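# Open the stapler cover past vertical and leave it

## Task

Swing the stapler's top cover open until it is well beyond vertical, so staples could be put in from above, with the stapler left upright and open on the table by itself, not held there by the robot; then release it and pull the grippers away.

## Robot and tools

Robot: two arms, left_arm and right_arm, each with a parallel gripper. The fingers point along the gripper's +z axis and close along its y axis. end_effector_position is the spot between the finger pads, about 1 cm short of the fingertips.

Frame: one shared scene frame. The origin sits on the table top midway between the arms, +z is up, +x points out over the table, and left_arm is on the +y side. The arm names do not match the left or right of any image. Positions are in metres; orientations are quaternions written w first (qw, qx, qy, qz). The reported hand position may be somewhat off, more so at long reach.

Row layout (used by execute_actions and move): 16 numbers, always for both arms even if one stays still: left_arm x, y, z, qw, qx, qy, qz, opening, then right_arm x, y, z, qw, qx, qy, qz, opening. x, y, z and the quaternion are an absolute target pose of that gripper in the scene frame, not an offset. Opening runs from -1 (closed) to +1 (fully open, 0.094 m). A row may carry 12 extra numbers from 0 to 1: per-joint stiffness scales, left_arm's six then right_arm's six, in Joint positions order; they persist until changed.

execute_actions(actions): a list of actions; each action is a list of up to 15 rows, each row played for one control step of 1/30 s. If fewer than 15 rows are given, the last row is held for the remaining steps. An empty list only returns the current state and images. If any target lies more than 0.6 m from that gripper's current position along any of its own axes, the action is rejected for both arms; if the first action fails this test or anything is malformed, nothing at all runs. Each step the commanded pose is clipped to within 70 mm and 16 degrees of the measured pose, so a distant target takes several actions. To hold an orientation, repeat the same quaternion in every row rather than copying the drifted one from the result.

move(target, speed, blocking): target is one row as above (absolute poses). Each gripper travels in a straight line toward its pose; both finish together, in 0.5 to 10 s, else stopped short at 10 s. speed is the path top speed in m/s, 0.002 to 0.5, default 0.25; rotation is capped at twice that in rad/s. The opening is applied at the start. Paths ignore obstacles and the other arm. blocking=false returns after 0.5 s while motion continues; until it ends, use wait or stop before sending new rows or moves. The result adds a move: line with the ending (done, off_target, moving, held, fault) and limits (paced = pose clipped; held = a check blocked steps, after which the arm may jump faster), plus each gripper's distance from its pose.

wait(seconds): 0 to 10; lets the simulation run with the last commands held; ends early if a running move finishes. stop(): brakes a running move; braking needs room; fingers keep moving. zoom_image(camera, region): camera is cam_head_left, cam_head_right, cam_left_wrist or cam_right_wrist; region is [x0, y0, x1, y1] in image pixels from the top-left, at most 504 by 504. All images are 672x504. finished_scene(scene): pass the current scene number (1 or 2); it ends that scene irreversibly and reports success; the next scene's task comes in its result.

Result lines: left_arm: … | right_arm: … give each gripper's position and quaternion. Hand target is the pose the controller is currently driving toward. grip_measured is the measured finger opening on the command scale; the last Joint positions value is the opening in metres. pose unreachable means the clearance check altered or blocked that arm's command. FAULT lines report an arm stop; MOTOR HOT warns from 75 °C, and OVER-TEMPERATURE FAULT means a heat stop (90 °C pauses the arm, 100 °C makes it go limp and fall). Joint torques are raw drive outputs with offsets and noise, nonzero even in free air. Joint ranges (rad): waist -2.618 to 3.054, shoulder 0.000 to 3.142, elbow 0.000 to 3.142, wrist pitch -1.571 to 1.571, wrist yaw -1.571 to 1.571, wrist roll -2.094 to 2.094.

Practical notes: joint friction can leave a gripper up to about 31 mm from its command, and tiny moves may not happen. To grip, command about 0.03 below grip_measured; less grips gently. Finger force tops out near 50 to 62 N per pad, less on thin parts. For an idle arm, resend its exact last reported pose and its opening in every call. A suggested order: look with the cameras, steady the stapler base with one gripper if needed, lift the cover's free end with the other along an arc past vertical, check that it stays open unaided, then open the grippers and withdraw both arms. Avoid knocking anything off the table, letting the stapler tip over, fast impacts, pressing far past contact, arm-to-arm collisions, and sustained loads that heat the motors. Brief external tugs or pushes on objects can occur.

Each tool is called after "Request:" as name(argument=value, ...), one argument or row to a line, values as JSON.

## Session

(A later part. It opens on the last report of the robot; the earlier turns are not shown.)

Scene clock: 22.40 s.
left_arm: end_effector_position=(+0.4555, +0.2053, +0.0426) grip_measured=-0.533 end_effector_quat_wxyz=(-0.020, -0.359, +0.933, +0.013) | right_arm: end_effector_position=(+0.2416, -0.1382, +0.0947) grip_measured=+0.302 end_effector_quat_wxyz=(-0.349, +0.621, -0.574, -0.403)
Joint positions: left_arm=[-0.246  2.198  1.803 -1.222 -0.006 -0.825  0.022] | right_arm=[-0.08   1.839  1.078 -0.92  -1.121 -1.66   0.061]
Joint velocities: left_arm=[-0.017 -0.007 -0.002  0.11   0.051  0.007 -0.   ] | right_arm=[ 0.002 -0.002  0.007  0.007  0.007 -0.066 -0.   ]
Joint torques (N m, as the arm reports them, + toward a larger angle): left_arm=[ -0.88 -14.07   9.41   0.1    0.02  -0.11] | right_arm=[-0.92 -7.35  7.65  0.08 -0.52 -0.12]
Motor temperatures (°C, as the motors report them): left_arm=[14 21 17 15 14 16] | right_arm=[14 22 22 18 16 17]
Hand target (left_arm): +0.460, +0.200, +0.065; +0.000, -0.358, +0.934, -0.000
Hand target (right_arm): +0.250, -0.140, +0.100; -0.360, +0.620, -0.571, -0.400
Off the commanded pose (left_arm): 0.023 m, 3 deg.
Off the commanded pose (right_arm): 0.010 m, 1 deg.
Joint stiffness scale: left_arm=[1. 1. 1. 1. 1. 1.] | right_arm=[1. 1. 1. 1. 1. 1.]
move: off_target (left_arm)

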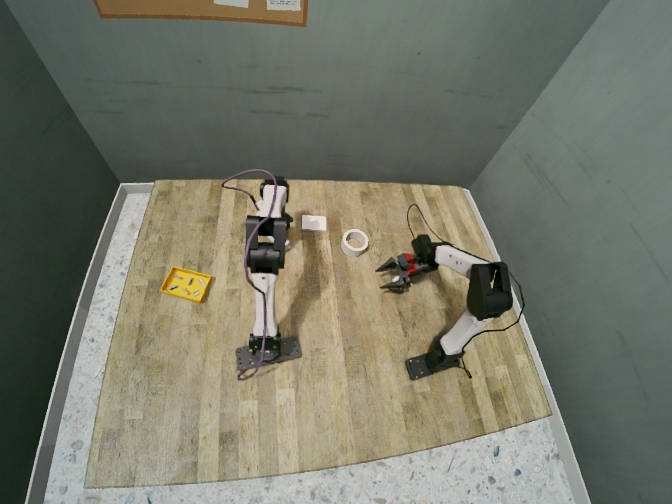

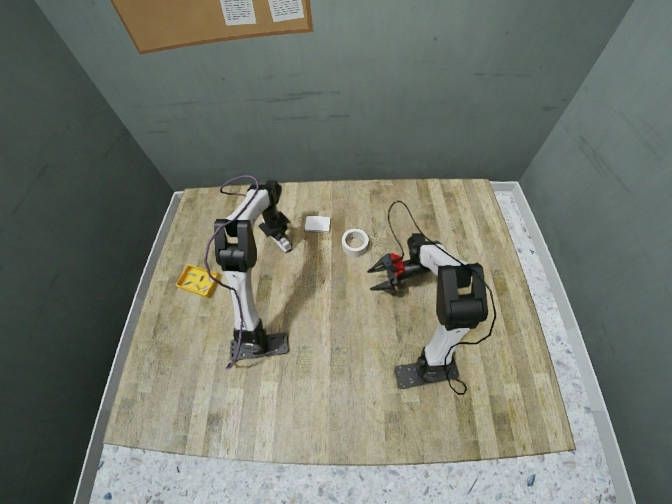

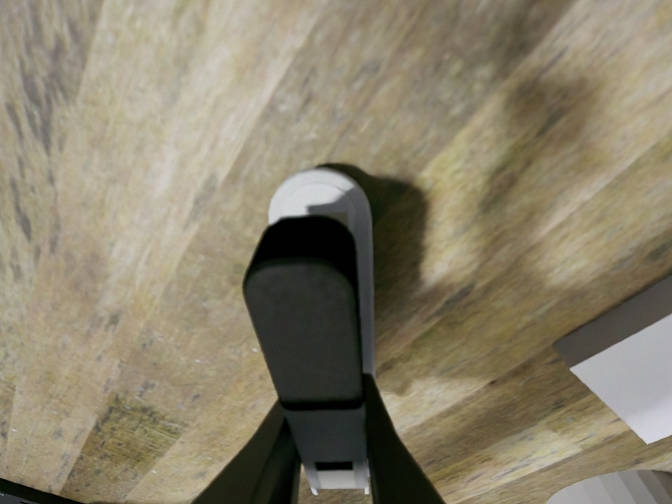

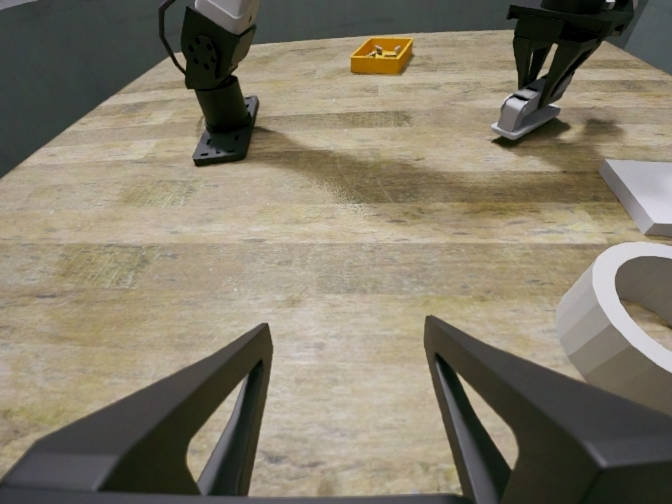

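Request:
move(
  target=[0.35,0.19,0.085,0,-0.2,0.98,0,-0.57,0.25,-0.14,0.1,0.36,-0.62,0.57,0.40,0.3],
  speed=0.12,
)

Request:
move(
  target=[0.27,0.12,0.07,0,0.676,0.737,0,-0.57,0.25,-0.14,0.1,0.36,-0.62,0.57,0.40,0.3],
  speed=0.25,
)

Request:
move(
  target=[0.27,0.12,0.03,0,0.676,0.737,0,-0.57,0.25,-0.14,0.1,0.36,-0.62,0.57,0.40,0.3],
  speed=0.03,
)

Scene clock: 24.60 s.
left_arm: end_effector_position=(+0.3490, +0.1940, +0.0791) grip_measured=-0.533 end_effector_quat_wxyz=(-0.015, -0.209, +0.978, +0.010) | right_arm: end_effector_position=(+0.2416, -0.1382, +0.0947) grip_measured=+0.302 end_effector_quat_wxyz=(-0.349, +0.621, -0.574, -0.403)
Joint positions: left_arm=[-0.314  1.758  1.326 -1.173 -0.008 -0.579  0.022] | right_arm=[-0.08   1.839  1.078 -0.92  -1.121 -1.66   0.061]
Joint velocities: left_arm=[-0.017  0.002 -0.007  0.066 -0.051 -0.022 -0.001] | right_arm=[-0.002 -0.012  0.007 -0.037  0.022  0.022 -0.   ]
Joint torques (N m, as the arm reports them, + toward a larger angle): left_arm=[-0.6  -9.8   6.1   0.55  0.05  0.06] | right_arm=[-0.93 -7.35  7.62  0.07 -0.53 -0.13]
Motor temperatures (°C, as the motors report them): left_arm=[14 22 17 15 14 16] | right_arm=[14 22 22 18 16 17]
Hand target (left_arm): +0.350, +0.191, +0.085; +0.000, -0.200, +0.980, +0.001
Hand target (right_arm): +0.250, -0.140, +0.100; -0.360, +0.620, -0.571, -0.400
Off the commanded pose (left_arm): 0.007 m, 2 deg.
Off the commanded pose (right_arm): 0.010 m, 1 deg.
Joint stiffness scale: left_arm=[1. 1. 1. 1. 1. 1.] | right_arm=[1. 1. 1. 1. 1. 1.]
move: done

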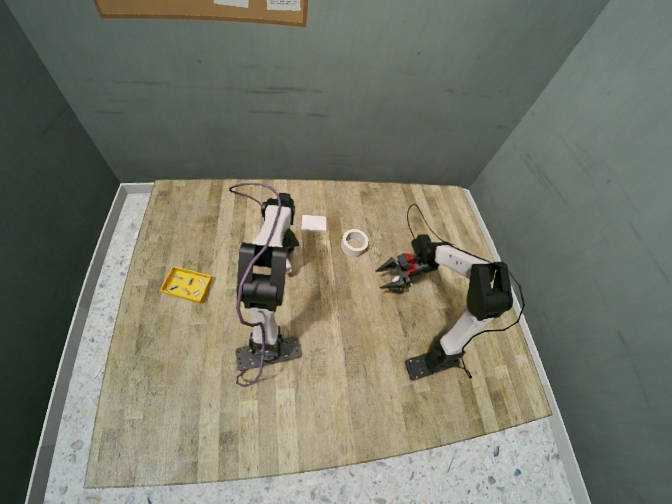

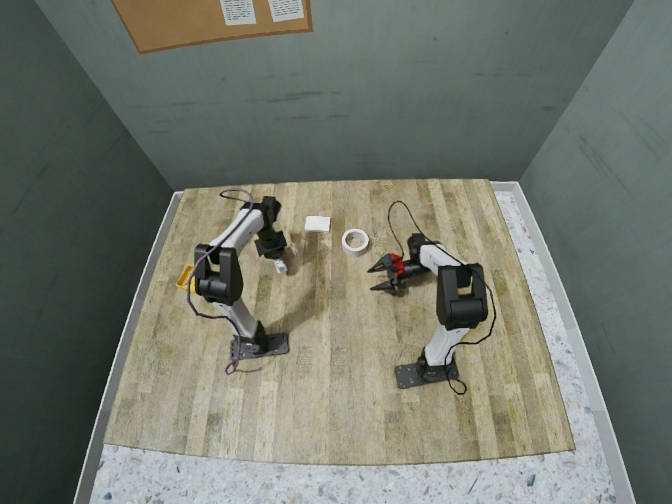

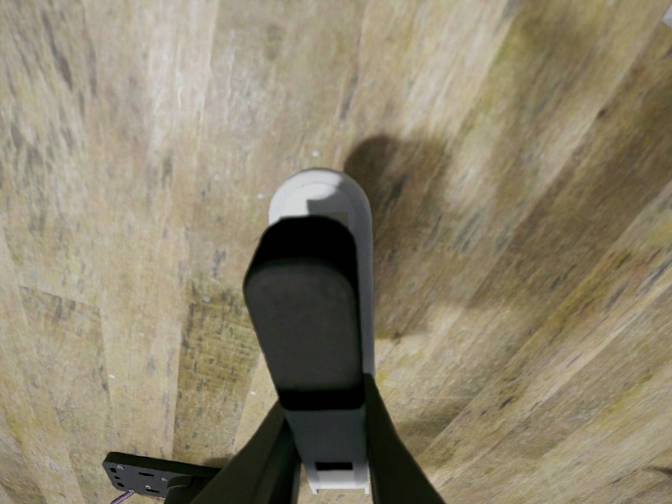

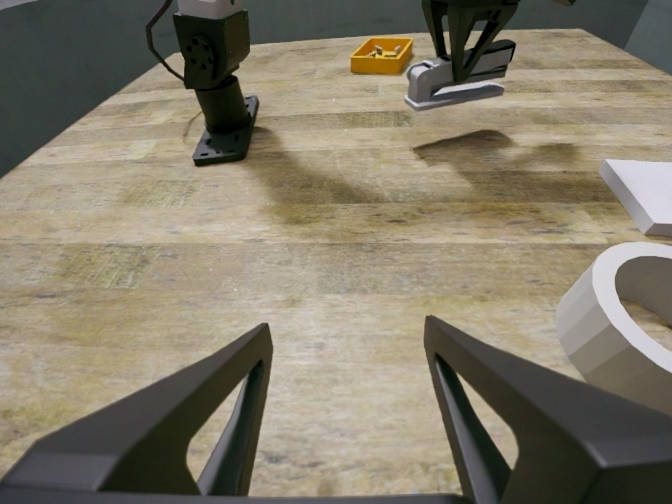

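Scene clock: 28.97 s.
left_arm: end_effector_position=(+0.2686, +0.1249, +0.0653) grip_measured=-0.535 end_effector_quat_wxyz=(-0.020, +0.670, +0.742, -0.000) | right_arm: end_effector_position=(+0.2416, -0.1382, +0.0947) grip_measured=+0.302 end_effector_quat_wxyz=(-0.349, +0.621, -0.574, -0.403)
Joint positions: left_arm=[-0.641  1.567  1.06  -1.103 -0.01   0.982  0.022] | right_arm=[-0.08   1.839  1.078 -0.92  -1.121 -1.66   0.061]
Joint velocities: left_arm=[-0.007 -0.002  0.012 -0.051 -0.037 -0.051 -0.   ] | right_arm=[ 0.002 -0.007 -0.017  0.037 -0.022  0.022  0.001]
Joint torques (N m, as the arm reports them, + toward a larger angle): left_arm=[-0.7  -8.02  6.04  0.6   0.11  0.02] | right_arm=[-0.91 -7.38  7.63  0.08 -0.52 -0.12]
Motor temperatures (°C, as the motors report them): left_arm=[14 22 17 15 14 16] | right_arm=[14 22 22 18 16 17]
Hand target (left_arm): +0.271, +0.122, +0.070; +0.000, +0.676, +0.737, +0.004
Hand target (right_arm): +0.250, -0.140, +0.100; -0.360, +0.620, -0.571, -0.400
Off the commanded pose (left_arm): 0.007 m, 3 deg.
Off the commanded pose (right_arm): 0.010 m, 1 deg.
Joint stiffness scale: left_arm=[1. 1. 1. 1. 1. 1.] | right_arm=[1. 1. 1. 1. 1. 1.]
move: off_target (left_arm)

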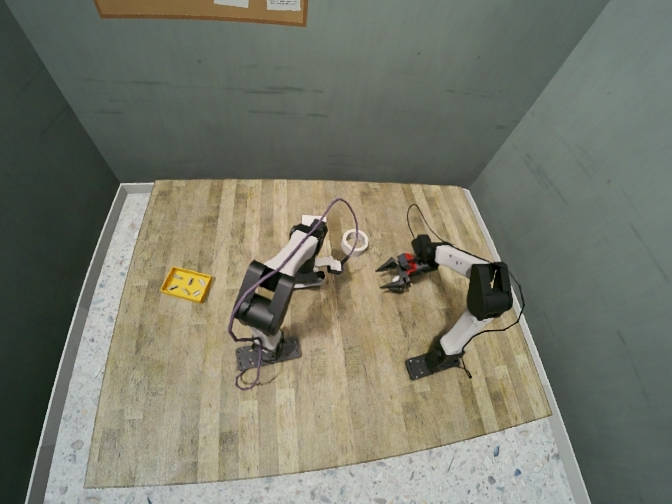

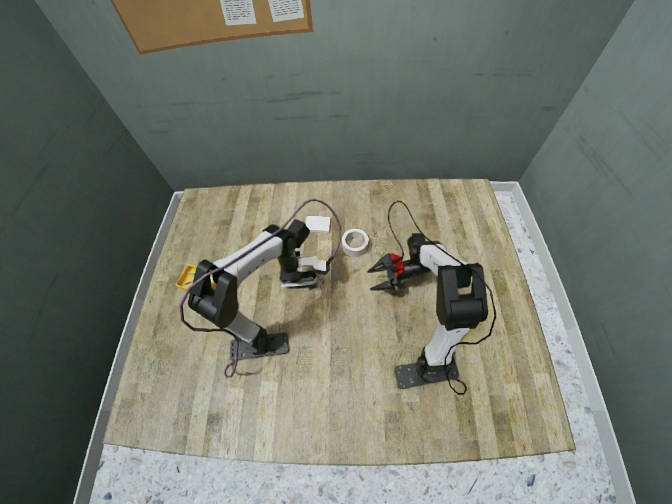

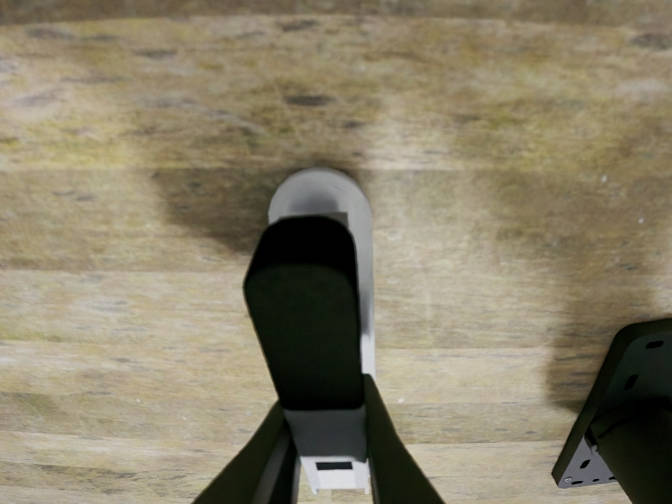

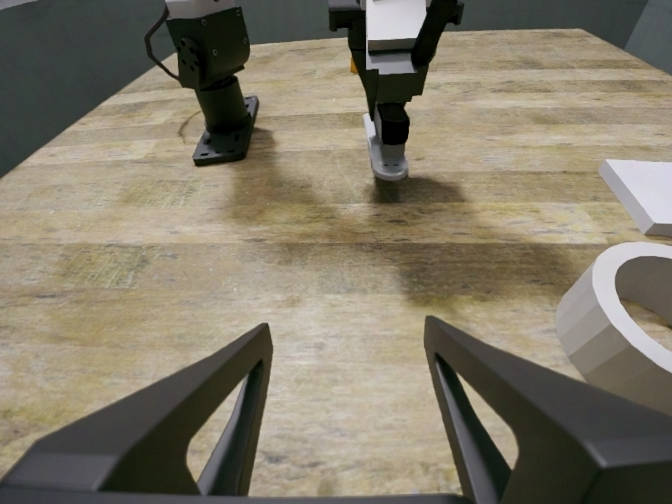

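Scene clock: 30.57 s.
left_arm: end_effector_position=(+0.2689, +0.1247, +0.0337) grip_measured=-0.535 end_effector_quat_wxyz=(-0.005, +0.670, +0.742, +0.004) | right_arm: end_effector_position=(+0.2416, -0.1382, +0.0947) grip_measured=+0.302 end_effector_quat_wxyz=(-0.349, +0.621, -0.574, -0.403)
Joint positions: left_arm=[-0.641  1.58   0.941 -0.94  -0.01   0.983  0.022] | right_arm=[-0.08   1.839  1.078 -0.92  -1.121 -1.66   0.061]
Joint velocities: left_arm=[-0.012 -0.012  0.012  0.022 -0.007 -0.007  0.001] | right_arm=[-0.007 -0.002 -0.002 -0.051 -0.007  0.007  0.   ]
Joint torques (N m, as the arm reports them, + toward a larger angle): left_arm=[-0.77 -5.35  5.99  0.68  0.2   0.03] | right_arm=[-0.92 -7.35  7.63  0.08 -0.53 -0.13]
Motor temperatures (°C, as the motors report them): left_arm=[14 22 17 15 14 16] | right_arm=[14 22 23 18 16 17]
Hand target (left_arm): +0.269, +0.120, +0.030; -0.000, +0.676, +0.737, -0.000
Hand target (right_arm): +0.250, -0.140, +0.100; -0.360, +0.620, -0.571, -0.400
Off the commanded pose (left_arm): 0.006 m, 1 deg.
Off the commanded pose (right_arm): 0.010 m, 1 deg.
Joint stiffness scale: left_arm=[1. 1. 1. 1. 1. 1.] | right_arm=[1. 1. 1. 1. 1. 1.]
move: done

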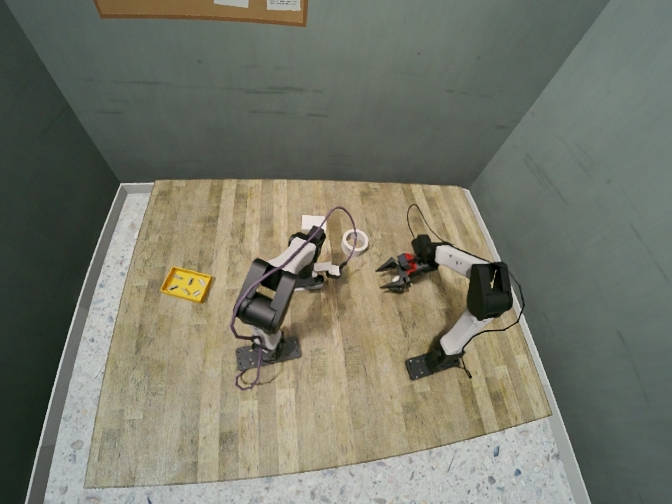

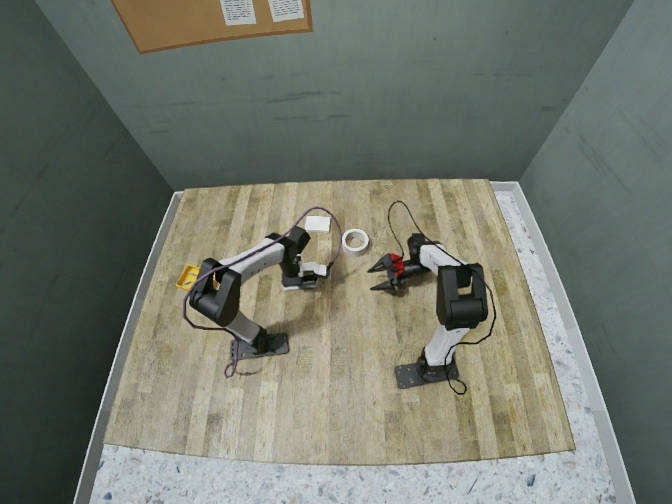

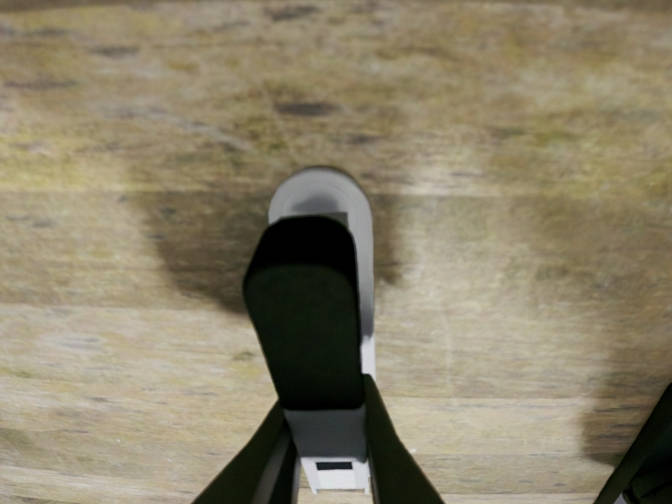

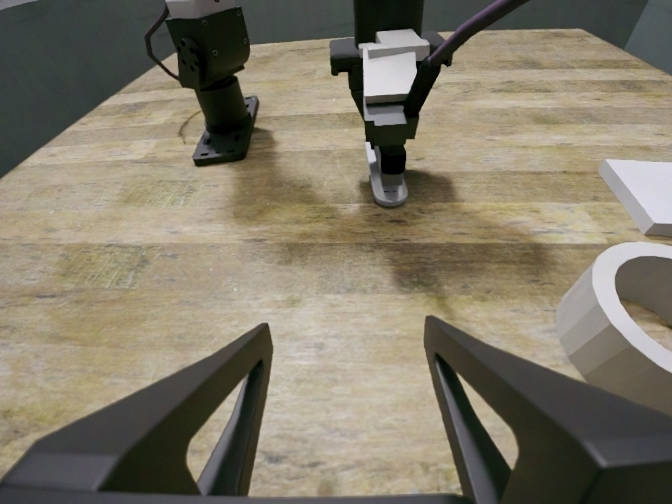

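Request:
move(
  target=[0.27,0.12,0.025,0,0.676,0.737,0,-0.57,0.25,-0.14,0.1,0.36,-0.62,0.57,0.40,0.3],
  speed=0.02,
)

Request:
move(
  target=[0.27,0.12,0.028,0,0.676,0.737,0,0,0.25,-0.14,0.1,0.36,-0.62,0.57,0.40,0.3],
)

Request:
move(
  target=[0.27,0.13,0.11,0,0.6,0.8,0,0,0.27,-0.12,0.08,0.36,-0.62,0.57,0.40,0.3],
  speed=0.12,
)

Request:
move(
  target=[0.27,0.14,0.12,0,-0.1,1,0,0,0.28,-0.08,0.05,0.36,-0.62,0.57,0.40,0.3],
  speed=0.4,
)

Request:
move(
  target=[0.27,0.12,0.1,-0.118,-0.726,0.666,-0.128,0,0.275,0.02,0.02,0.36,-0.62,0.57,0.40,0.3],
  speed=0.3,
)

Scene clock: 33.13 s.
left_arm: end_effector_position=(+0.2699, +0.1242, +0.0312) grip_measured=-0.535 end_effector_quat_wxyz=(-0.001, +0.670, +0.742, +0.005) | right_arm: end_effector_position=(+0.2416, -0.1382, +0.0947) grip_measured=+0.302 end_effector_quat_wxyz=(-0.349, +0.621, -0.574, -0.403)
Joint positions: left_arm=[-0.641  1.58   0.93  -0.92  -0.01   0.983  0.022] | right_arm=[-0.08   1.839  1.078 -0.92  -1.121 -1.66   0.061]
Joint velocities: left_arm=[ 0.002  0.002  0.012 -0.022 -0.022 -0.007  0.   ] | right_arm=[ 0.022 -0.012  0.007 -0.037  0.007  0.037  0.   ]
Joint torques (N m, as the arm reports them, + toward a larger angle): left_arm=[-0.79 -4.7   5.95  0.69  0.19  0.03] | right_arm=[-0.94 -7.35  7.64  0.07 -0.53 -0.13]
Motor temperatures (°C, as the motors report them): left_arm=[14 22 17 15 14 16] | right_arm=[14 22 23 18 16 17]
Hand target (left_arm): +0.270, +0.120, +0.025; +0.000, +0.676, +0.737, +0.000
Hand target (right_arm): +0.250, -0.140, +0.100; -0.360, +0.620, -0.571, -0.400
Off the commanded pose (left_arm): 0.007 m, 1 deg.
Off the commanded pose (right_arm): 0.010 m, 1 deg.
Joint stiffness scale: left_arm=[1. 1. 1. 1. 1. 1.] | right_arm=[1. 1. 1. 1. 1. 1.]
move: done

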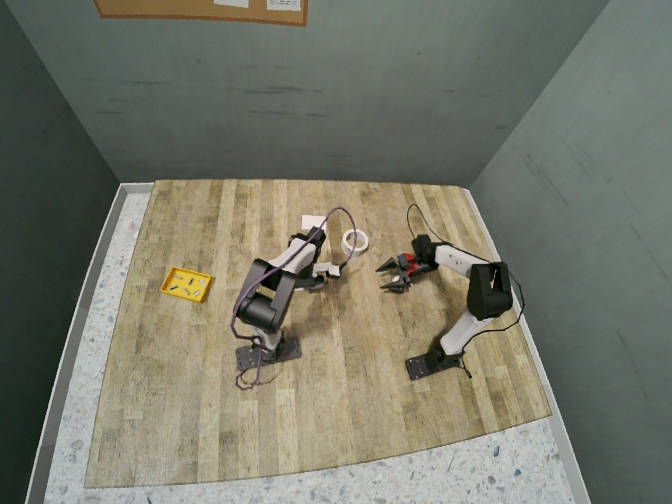

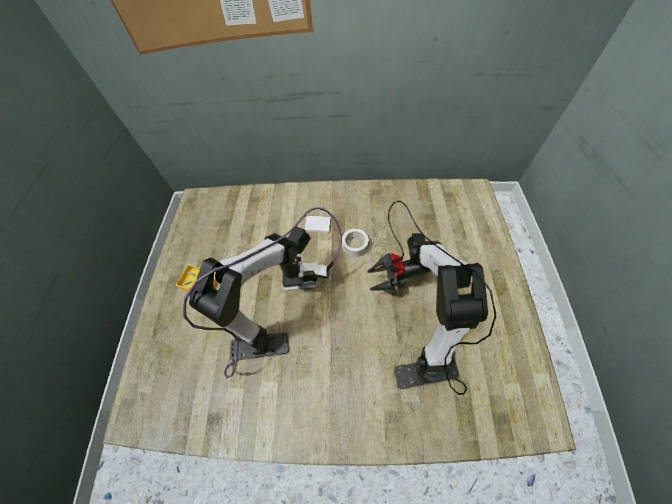

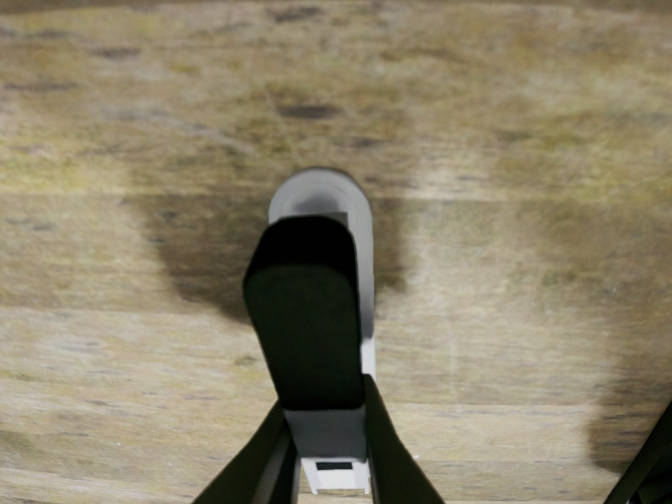

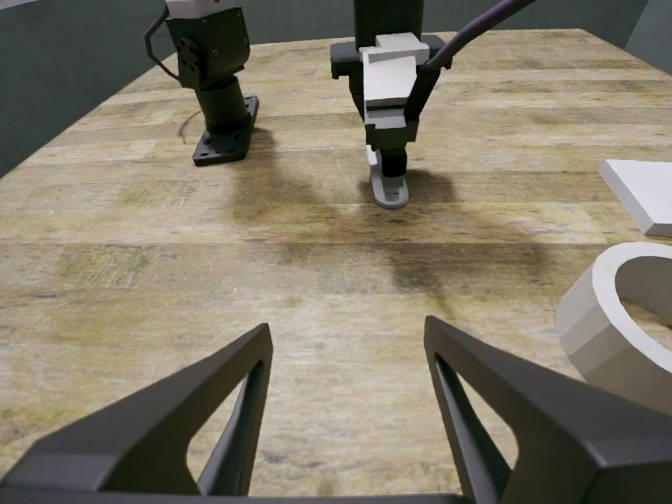

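Scene clock: 33.83 s.
left_arm: end_effector_position=(+0.2699, +0.1242, +0.0312) grip_measured=-0.002 end_effector_quat_wxyz=(-0.001, +0.670, +0.742, +0.005) | right_arm: end_effector_position=(+0.2416, -0.1382, +0.0947) grip_measured=+0.302 end_effector_quat_wxyz=(-0.349, +0.621, -0.574, -0.403)
Joint positions: left_arm=[-0.641  1.58   0.93  -0.92  -0.01   0.983  0.047] | right_arm=[-0.08   1.839  1.078 -0.92  -1.121 -1.66   0.061]
Joint velocities: left_arm=[ 0.007 -0.012 -0.012 -0.007 -0.007 -0.037 -0.001] | right_arm=[-0.002  0.002 -0.017 -0.007 -0.051  0.037  0.   ]
Joint torques (N m, as the arm reports them, + toward a larger angle): left_arm=[-0.8  -4.98  6.72  0.58  0.19  0.03] | right_arm=[-0.93 -7.36  7.63  0.07 -0.53 -0.13]
Motor temperatures (°C, as the motors report them): left_arm=[14 22 17 15 14 16] | right_arm=[14 23 23 18 16 17]
Hand target (left_arm): +0.270, +0.120, +0.028; -0.000, +0.676, +0.737, +0.000
Hand target (right_arm): +0.250, -0.140, +0.100; -0.360, +0.620, -0.571, -0.400
Off the commanded pose (left_arm): 0.005 m, 1 deg.
Off the commanded pose (right_arm): 0.010 m, 1 deg.
Joint stiffness scale: left_arm=[1. 1. 1. 1. 1. 1.] | right_arm=[1. 1. 1. 1. 1. 1.]
move: done

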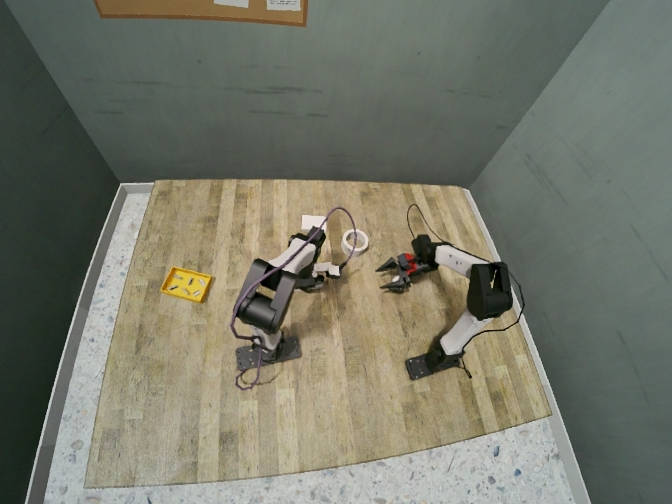

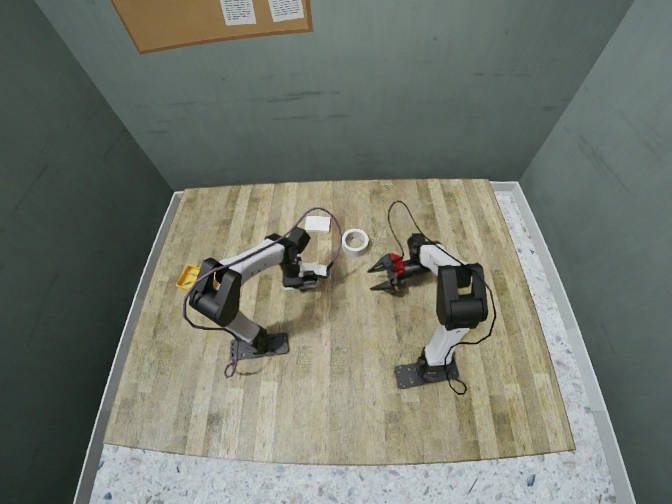

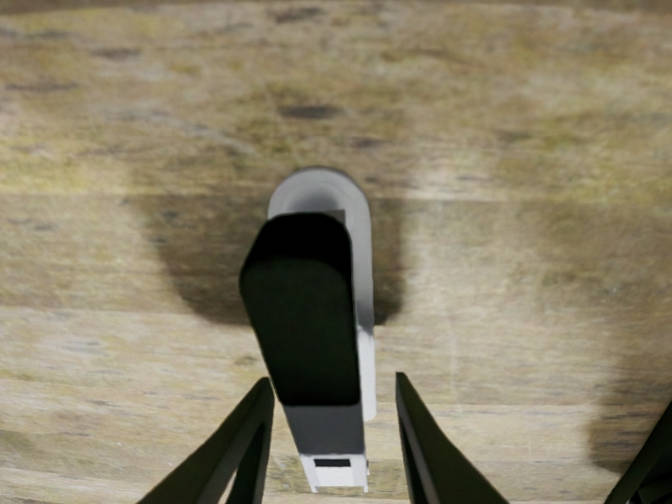

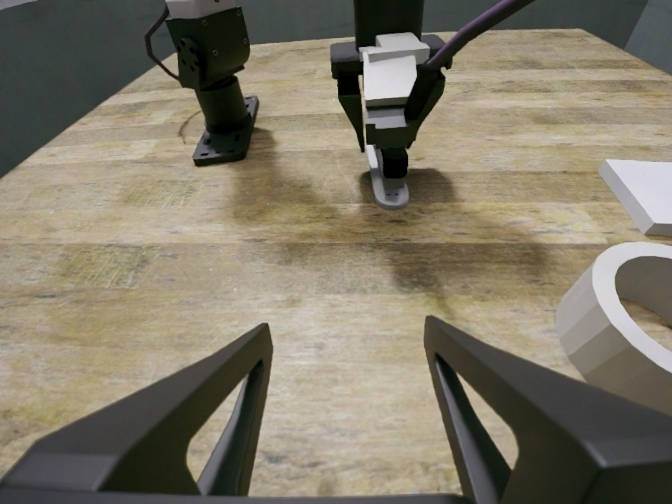

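Scene clock: 35.20 s.
left_arm: end_effector_position=(+0.2699, +0.1296, +0.1003) grip_measured=-0.002 end_effector_quat_wxyz=(-0.012, +0.607, +0.795, +0.003) | right_arm: end_effector_position=(+0.2615, -0.1256, +0.0738) grip_measured=+0.302 end_effector_quat_wxyz=(-0.349, +0.616, -0.581, -0.401)
Joint positions: left_arm=[-0.622  1.521  1.157 -1.229 -0.01   0.837  0.047] | right_arm=[-0.044  1.919  1.093 -0.756 -1.122 -1.543  0.061]
Joint velocities: left_arm=[ 0.007 -0.002  0.007  0.081 -0.007  0.007 -0.   ] | right_arm=[ 0.002 -0.007 -0.017 -0.007 -0.037  0.066  0.001]
Joint torques (N m, as the arm reports them, + toward a larger angle): left_arm=[ 0.3  -6.99  8.8   0.22  0.2  -0.12] | right_arm=[ 1.01 -8.09  7.77  0.41 -0.54  0.09]
Motor temperatures (°C, as the motors report them): left_arm=[14 22 17 15 14 16] | right_arm=[14 23 23 18 16 17]
Hand target (left_arm): +0.271, +0.129, +0.109; -0.000, +0.600, +0.800, -0.000
Hand target (right_arm): +0.270, -0.120, +0.080; -0.361, +0.620, -0.571, -0.400
Off the commanded pose (left_arm): 0.010 m, 2 deg.
Off the commanded pose (right_arm): 0.012 m, 2 deg.
Joint stiffness scale: left_arm=[1. 1. 1. 1. 1. 1.] | right_arm=[1. 1. 1. 1. 1. 1.]
move: off_target (right_arm)

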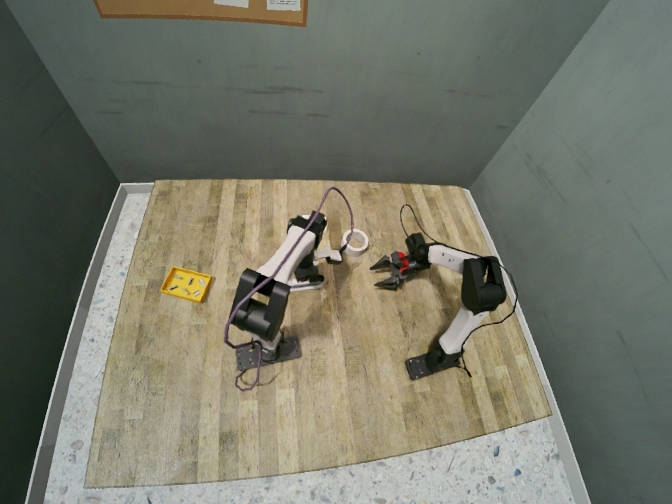

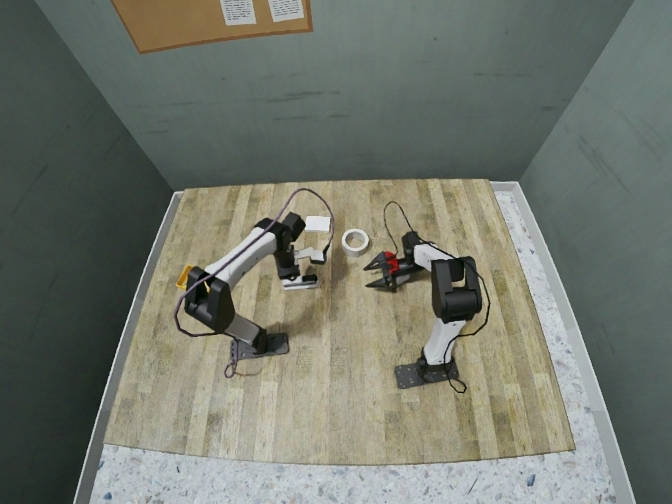

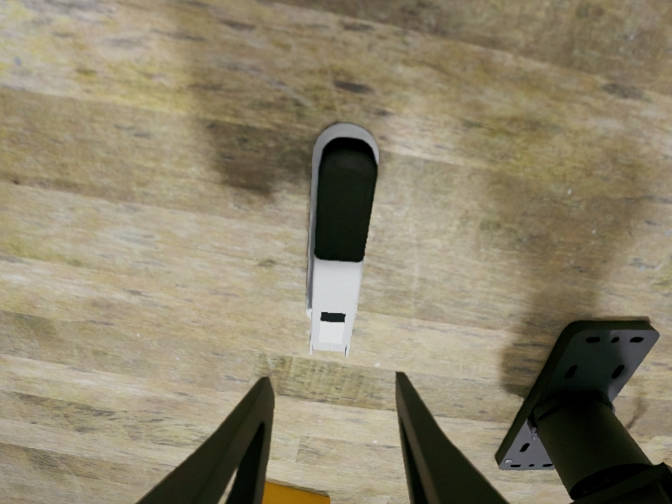

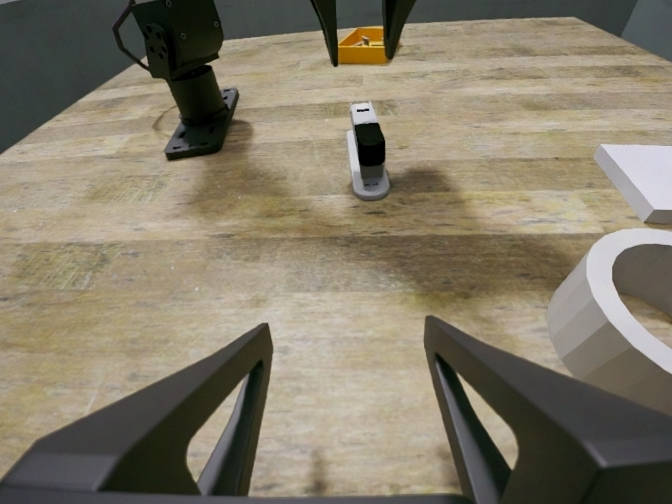

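Scene clock: 37.77 s.
left_arm: end_effector_position=(+0.2680, +0.1395, +0.1089) grip_measured=-0.002 end_effector_quat_wxyz=(-0.013, -0.092, +0.996, +0.007) | right_arm: end_effector_position=(+0.2874, -0.0824, +0.0582) grip_measured=+0.302 end_effector_quat_wxyz=(-0.371, +0.622, -0.567, -0.392)
Joint positions: left_arm=[-0.583  1.503  1.174 -1.273  0.    -0.612  0.047] | right_arm=[ 0.069  1.989  1.093 -0.394 -1.122 -1.278  0.061]
Joint velocities: left_arm=[-0.022  0.007 -0.002  0.037 -0.022 -0.037  0.001] | right_arm=[-0.002  0.002 -0.002  0.022 -0.051  0.007 -0.001]
Joint torques (N m, as the arm reports them, + toward a larger angle): left_arm=[ 0.06 -7.19  9.    0.25 -0.02 -0.17] | right_arm=[ 0.94 -8.86  3.84  0.84 -0.35  0.1 ]
Motor temperatures (°C, as the motors report them): left_arm=[14 22 17 15 14 16] | right_arm=[14 23 23 18 16 17]
Hand target (left_arm): +0.270, +0.140, +0.120; -0.001, -0.100, +0.995, -0.000
Hand target (right_arm): +0.280, -0.080, +0.050; -0.361, +0.620, -0.571, -0.399
Off the commanded pose (left_arm): 0.011 m, 2 deg.
Off the commanded pose (right_arm): 0.011 m, 2 deg.
Joint stiffness scale: left_arm=[1. 1. 1. 1. 1. 1.] | right_arm=[1. 1. 1. 1. 1. 1.]
move: off_target (left_arm, right_arm)

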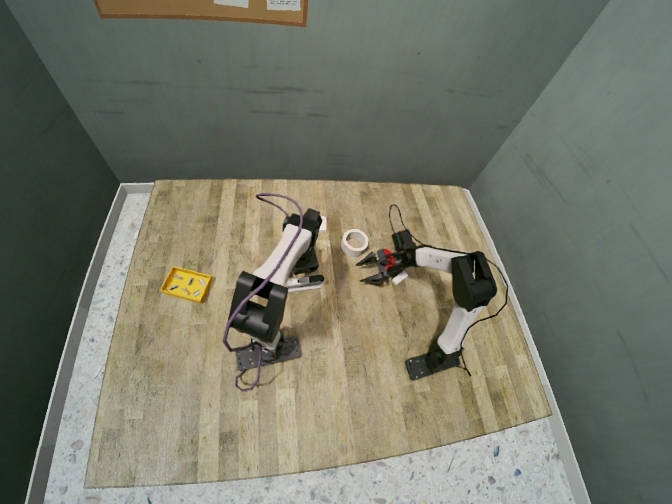

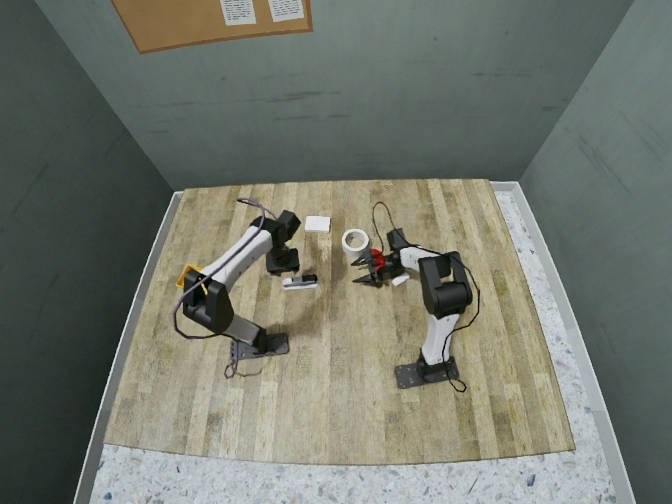

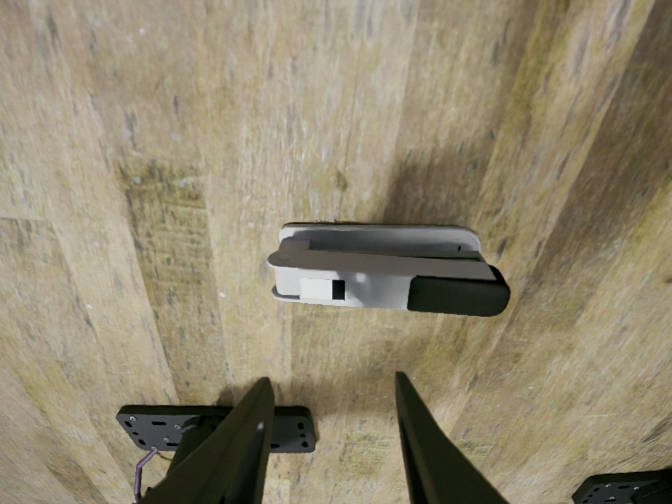

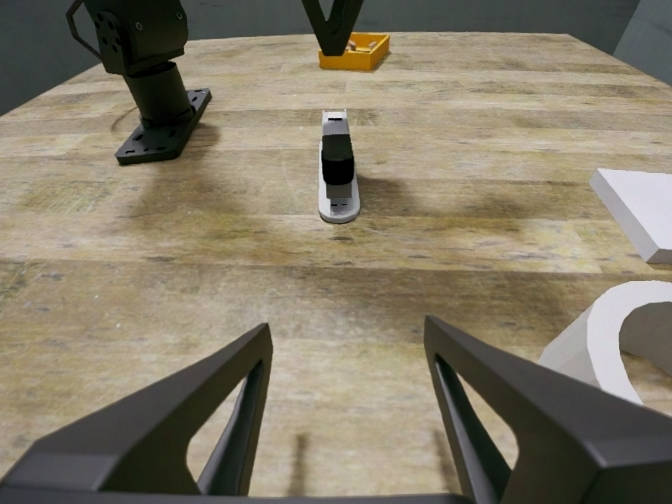

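Scene clock: 40.90 s.
left_arm: end_effector_position=(+0.2680, +0.1198, +0.0965) grip_measured=-0.002 end_effector_quat_wxyz=(+0.124, +0.724, -0.669, +0.112) | right_arm: end_effector_position=(+0.2794, +0.0177, +0.0250) grip_measured=+0.302 end_effector_quat_wxyz=(-0.366, +0.620, -0.569, -0.397)
Joint positions: left_arm=[-0.436  1.411  1.004 -1.072  0.324 -1.946  0.047] | right_arm=[ 0.337  2.117  1.051  0.187 -0.997 -0.794  0.061]
Joint velocities: left_arm=[ 0.002 -0.012 -0.007 -0.022 -0.007 -0.066  0.001] | right_arm=[-0.007  0.007  0.007  0.051  0.037 -0.066 -0.001]
Joint torques (N m, as the arm reports them, + toward a larger angle): left_arm=[ 0.02 -6.35  5.82  0.77  0.2  -0.16] | right_arm=[ 0.82 -9.86  4.47  1.39 -0.22  0.09]
Motor temperatures (°C, as the motors report them): left_arm=[14 22 18 15 14 16] | right_arm=[14 23 23 18 16 17]
Hand target (left_arm): +0.269, +0.119, +0.099; +0.121, +0.726, -0.665, +0.127
Hand target (right_arm): +0.275, +0.019, +0.020; -0.362, +0.620, -0.571, -0.398
Off the commanded pose (left_arm): 0.004 m, 2 deg.
Off the commanded pose (right_arm): 0.007 m, 1 deg.
Joint stiffness scale: left_arm=[1. 1. 1. 1. 1. 1.] | right_arm=[1. 1. 1. 1. 1. 1.]
move: done

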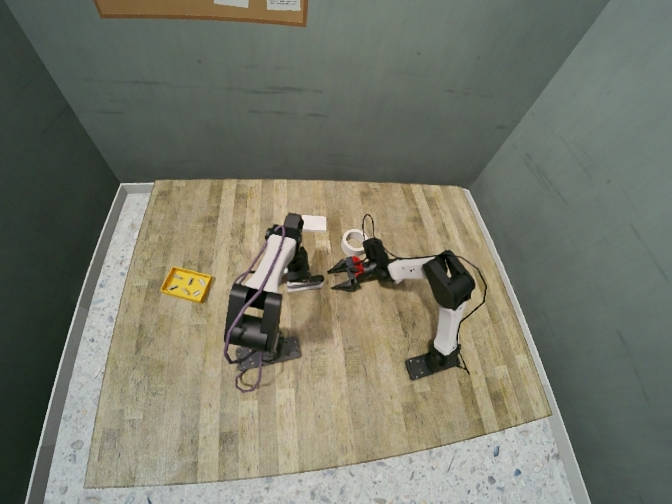

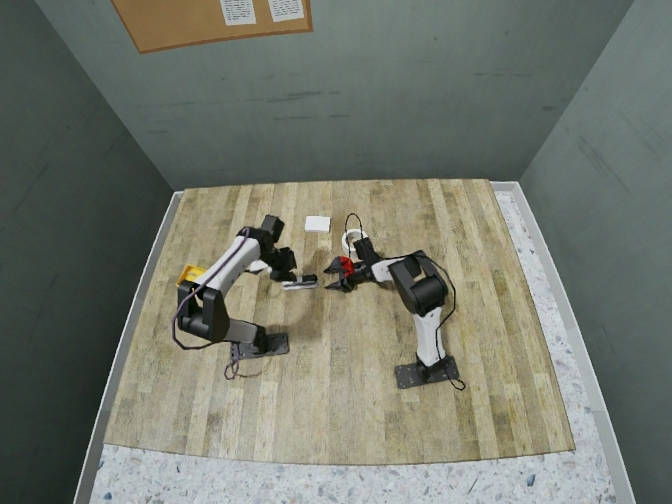

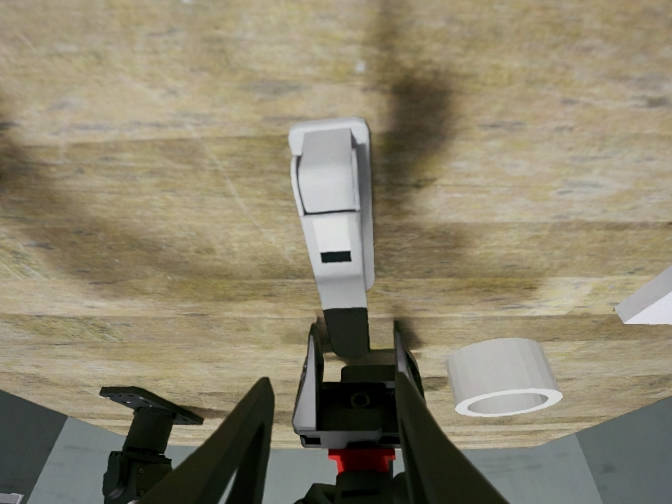

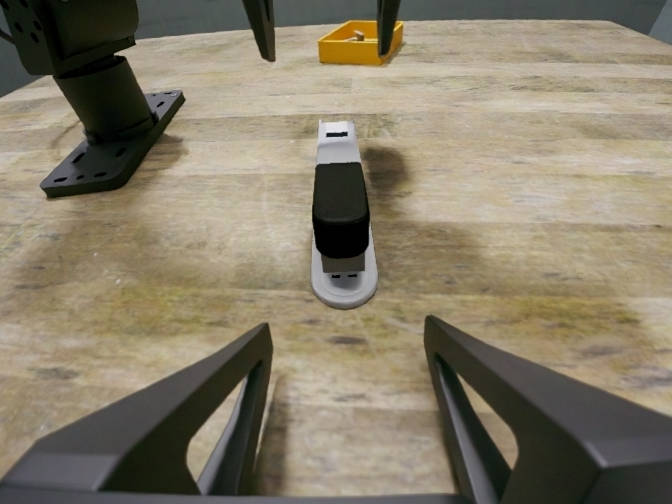

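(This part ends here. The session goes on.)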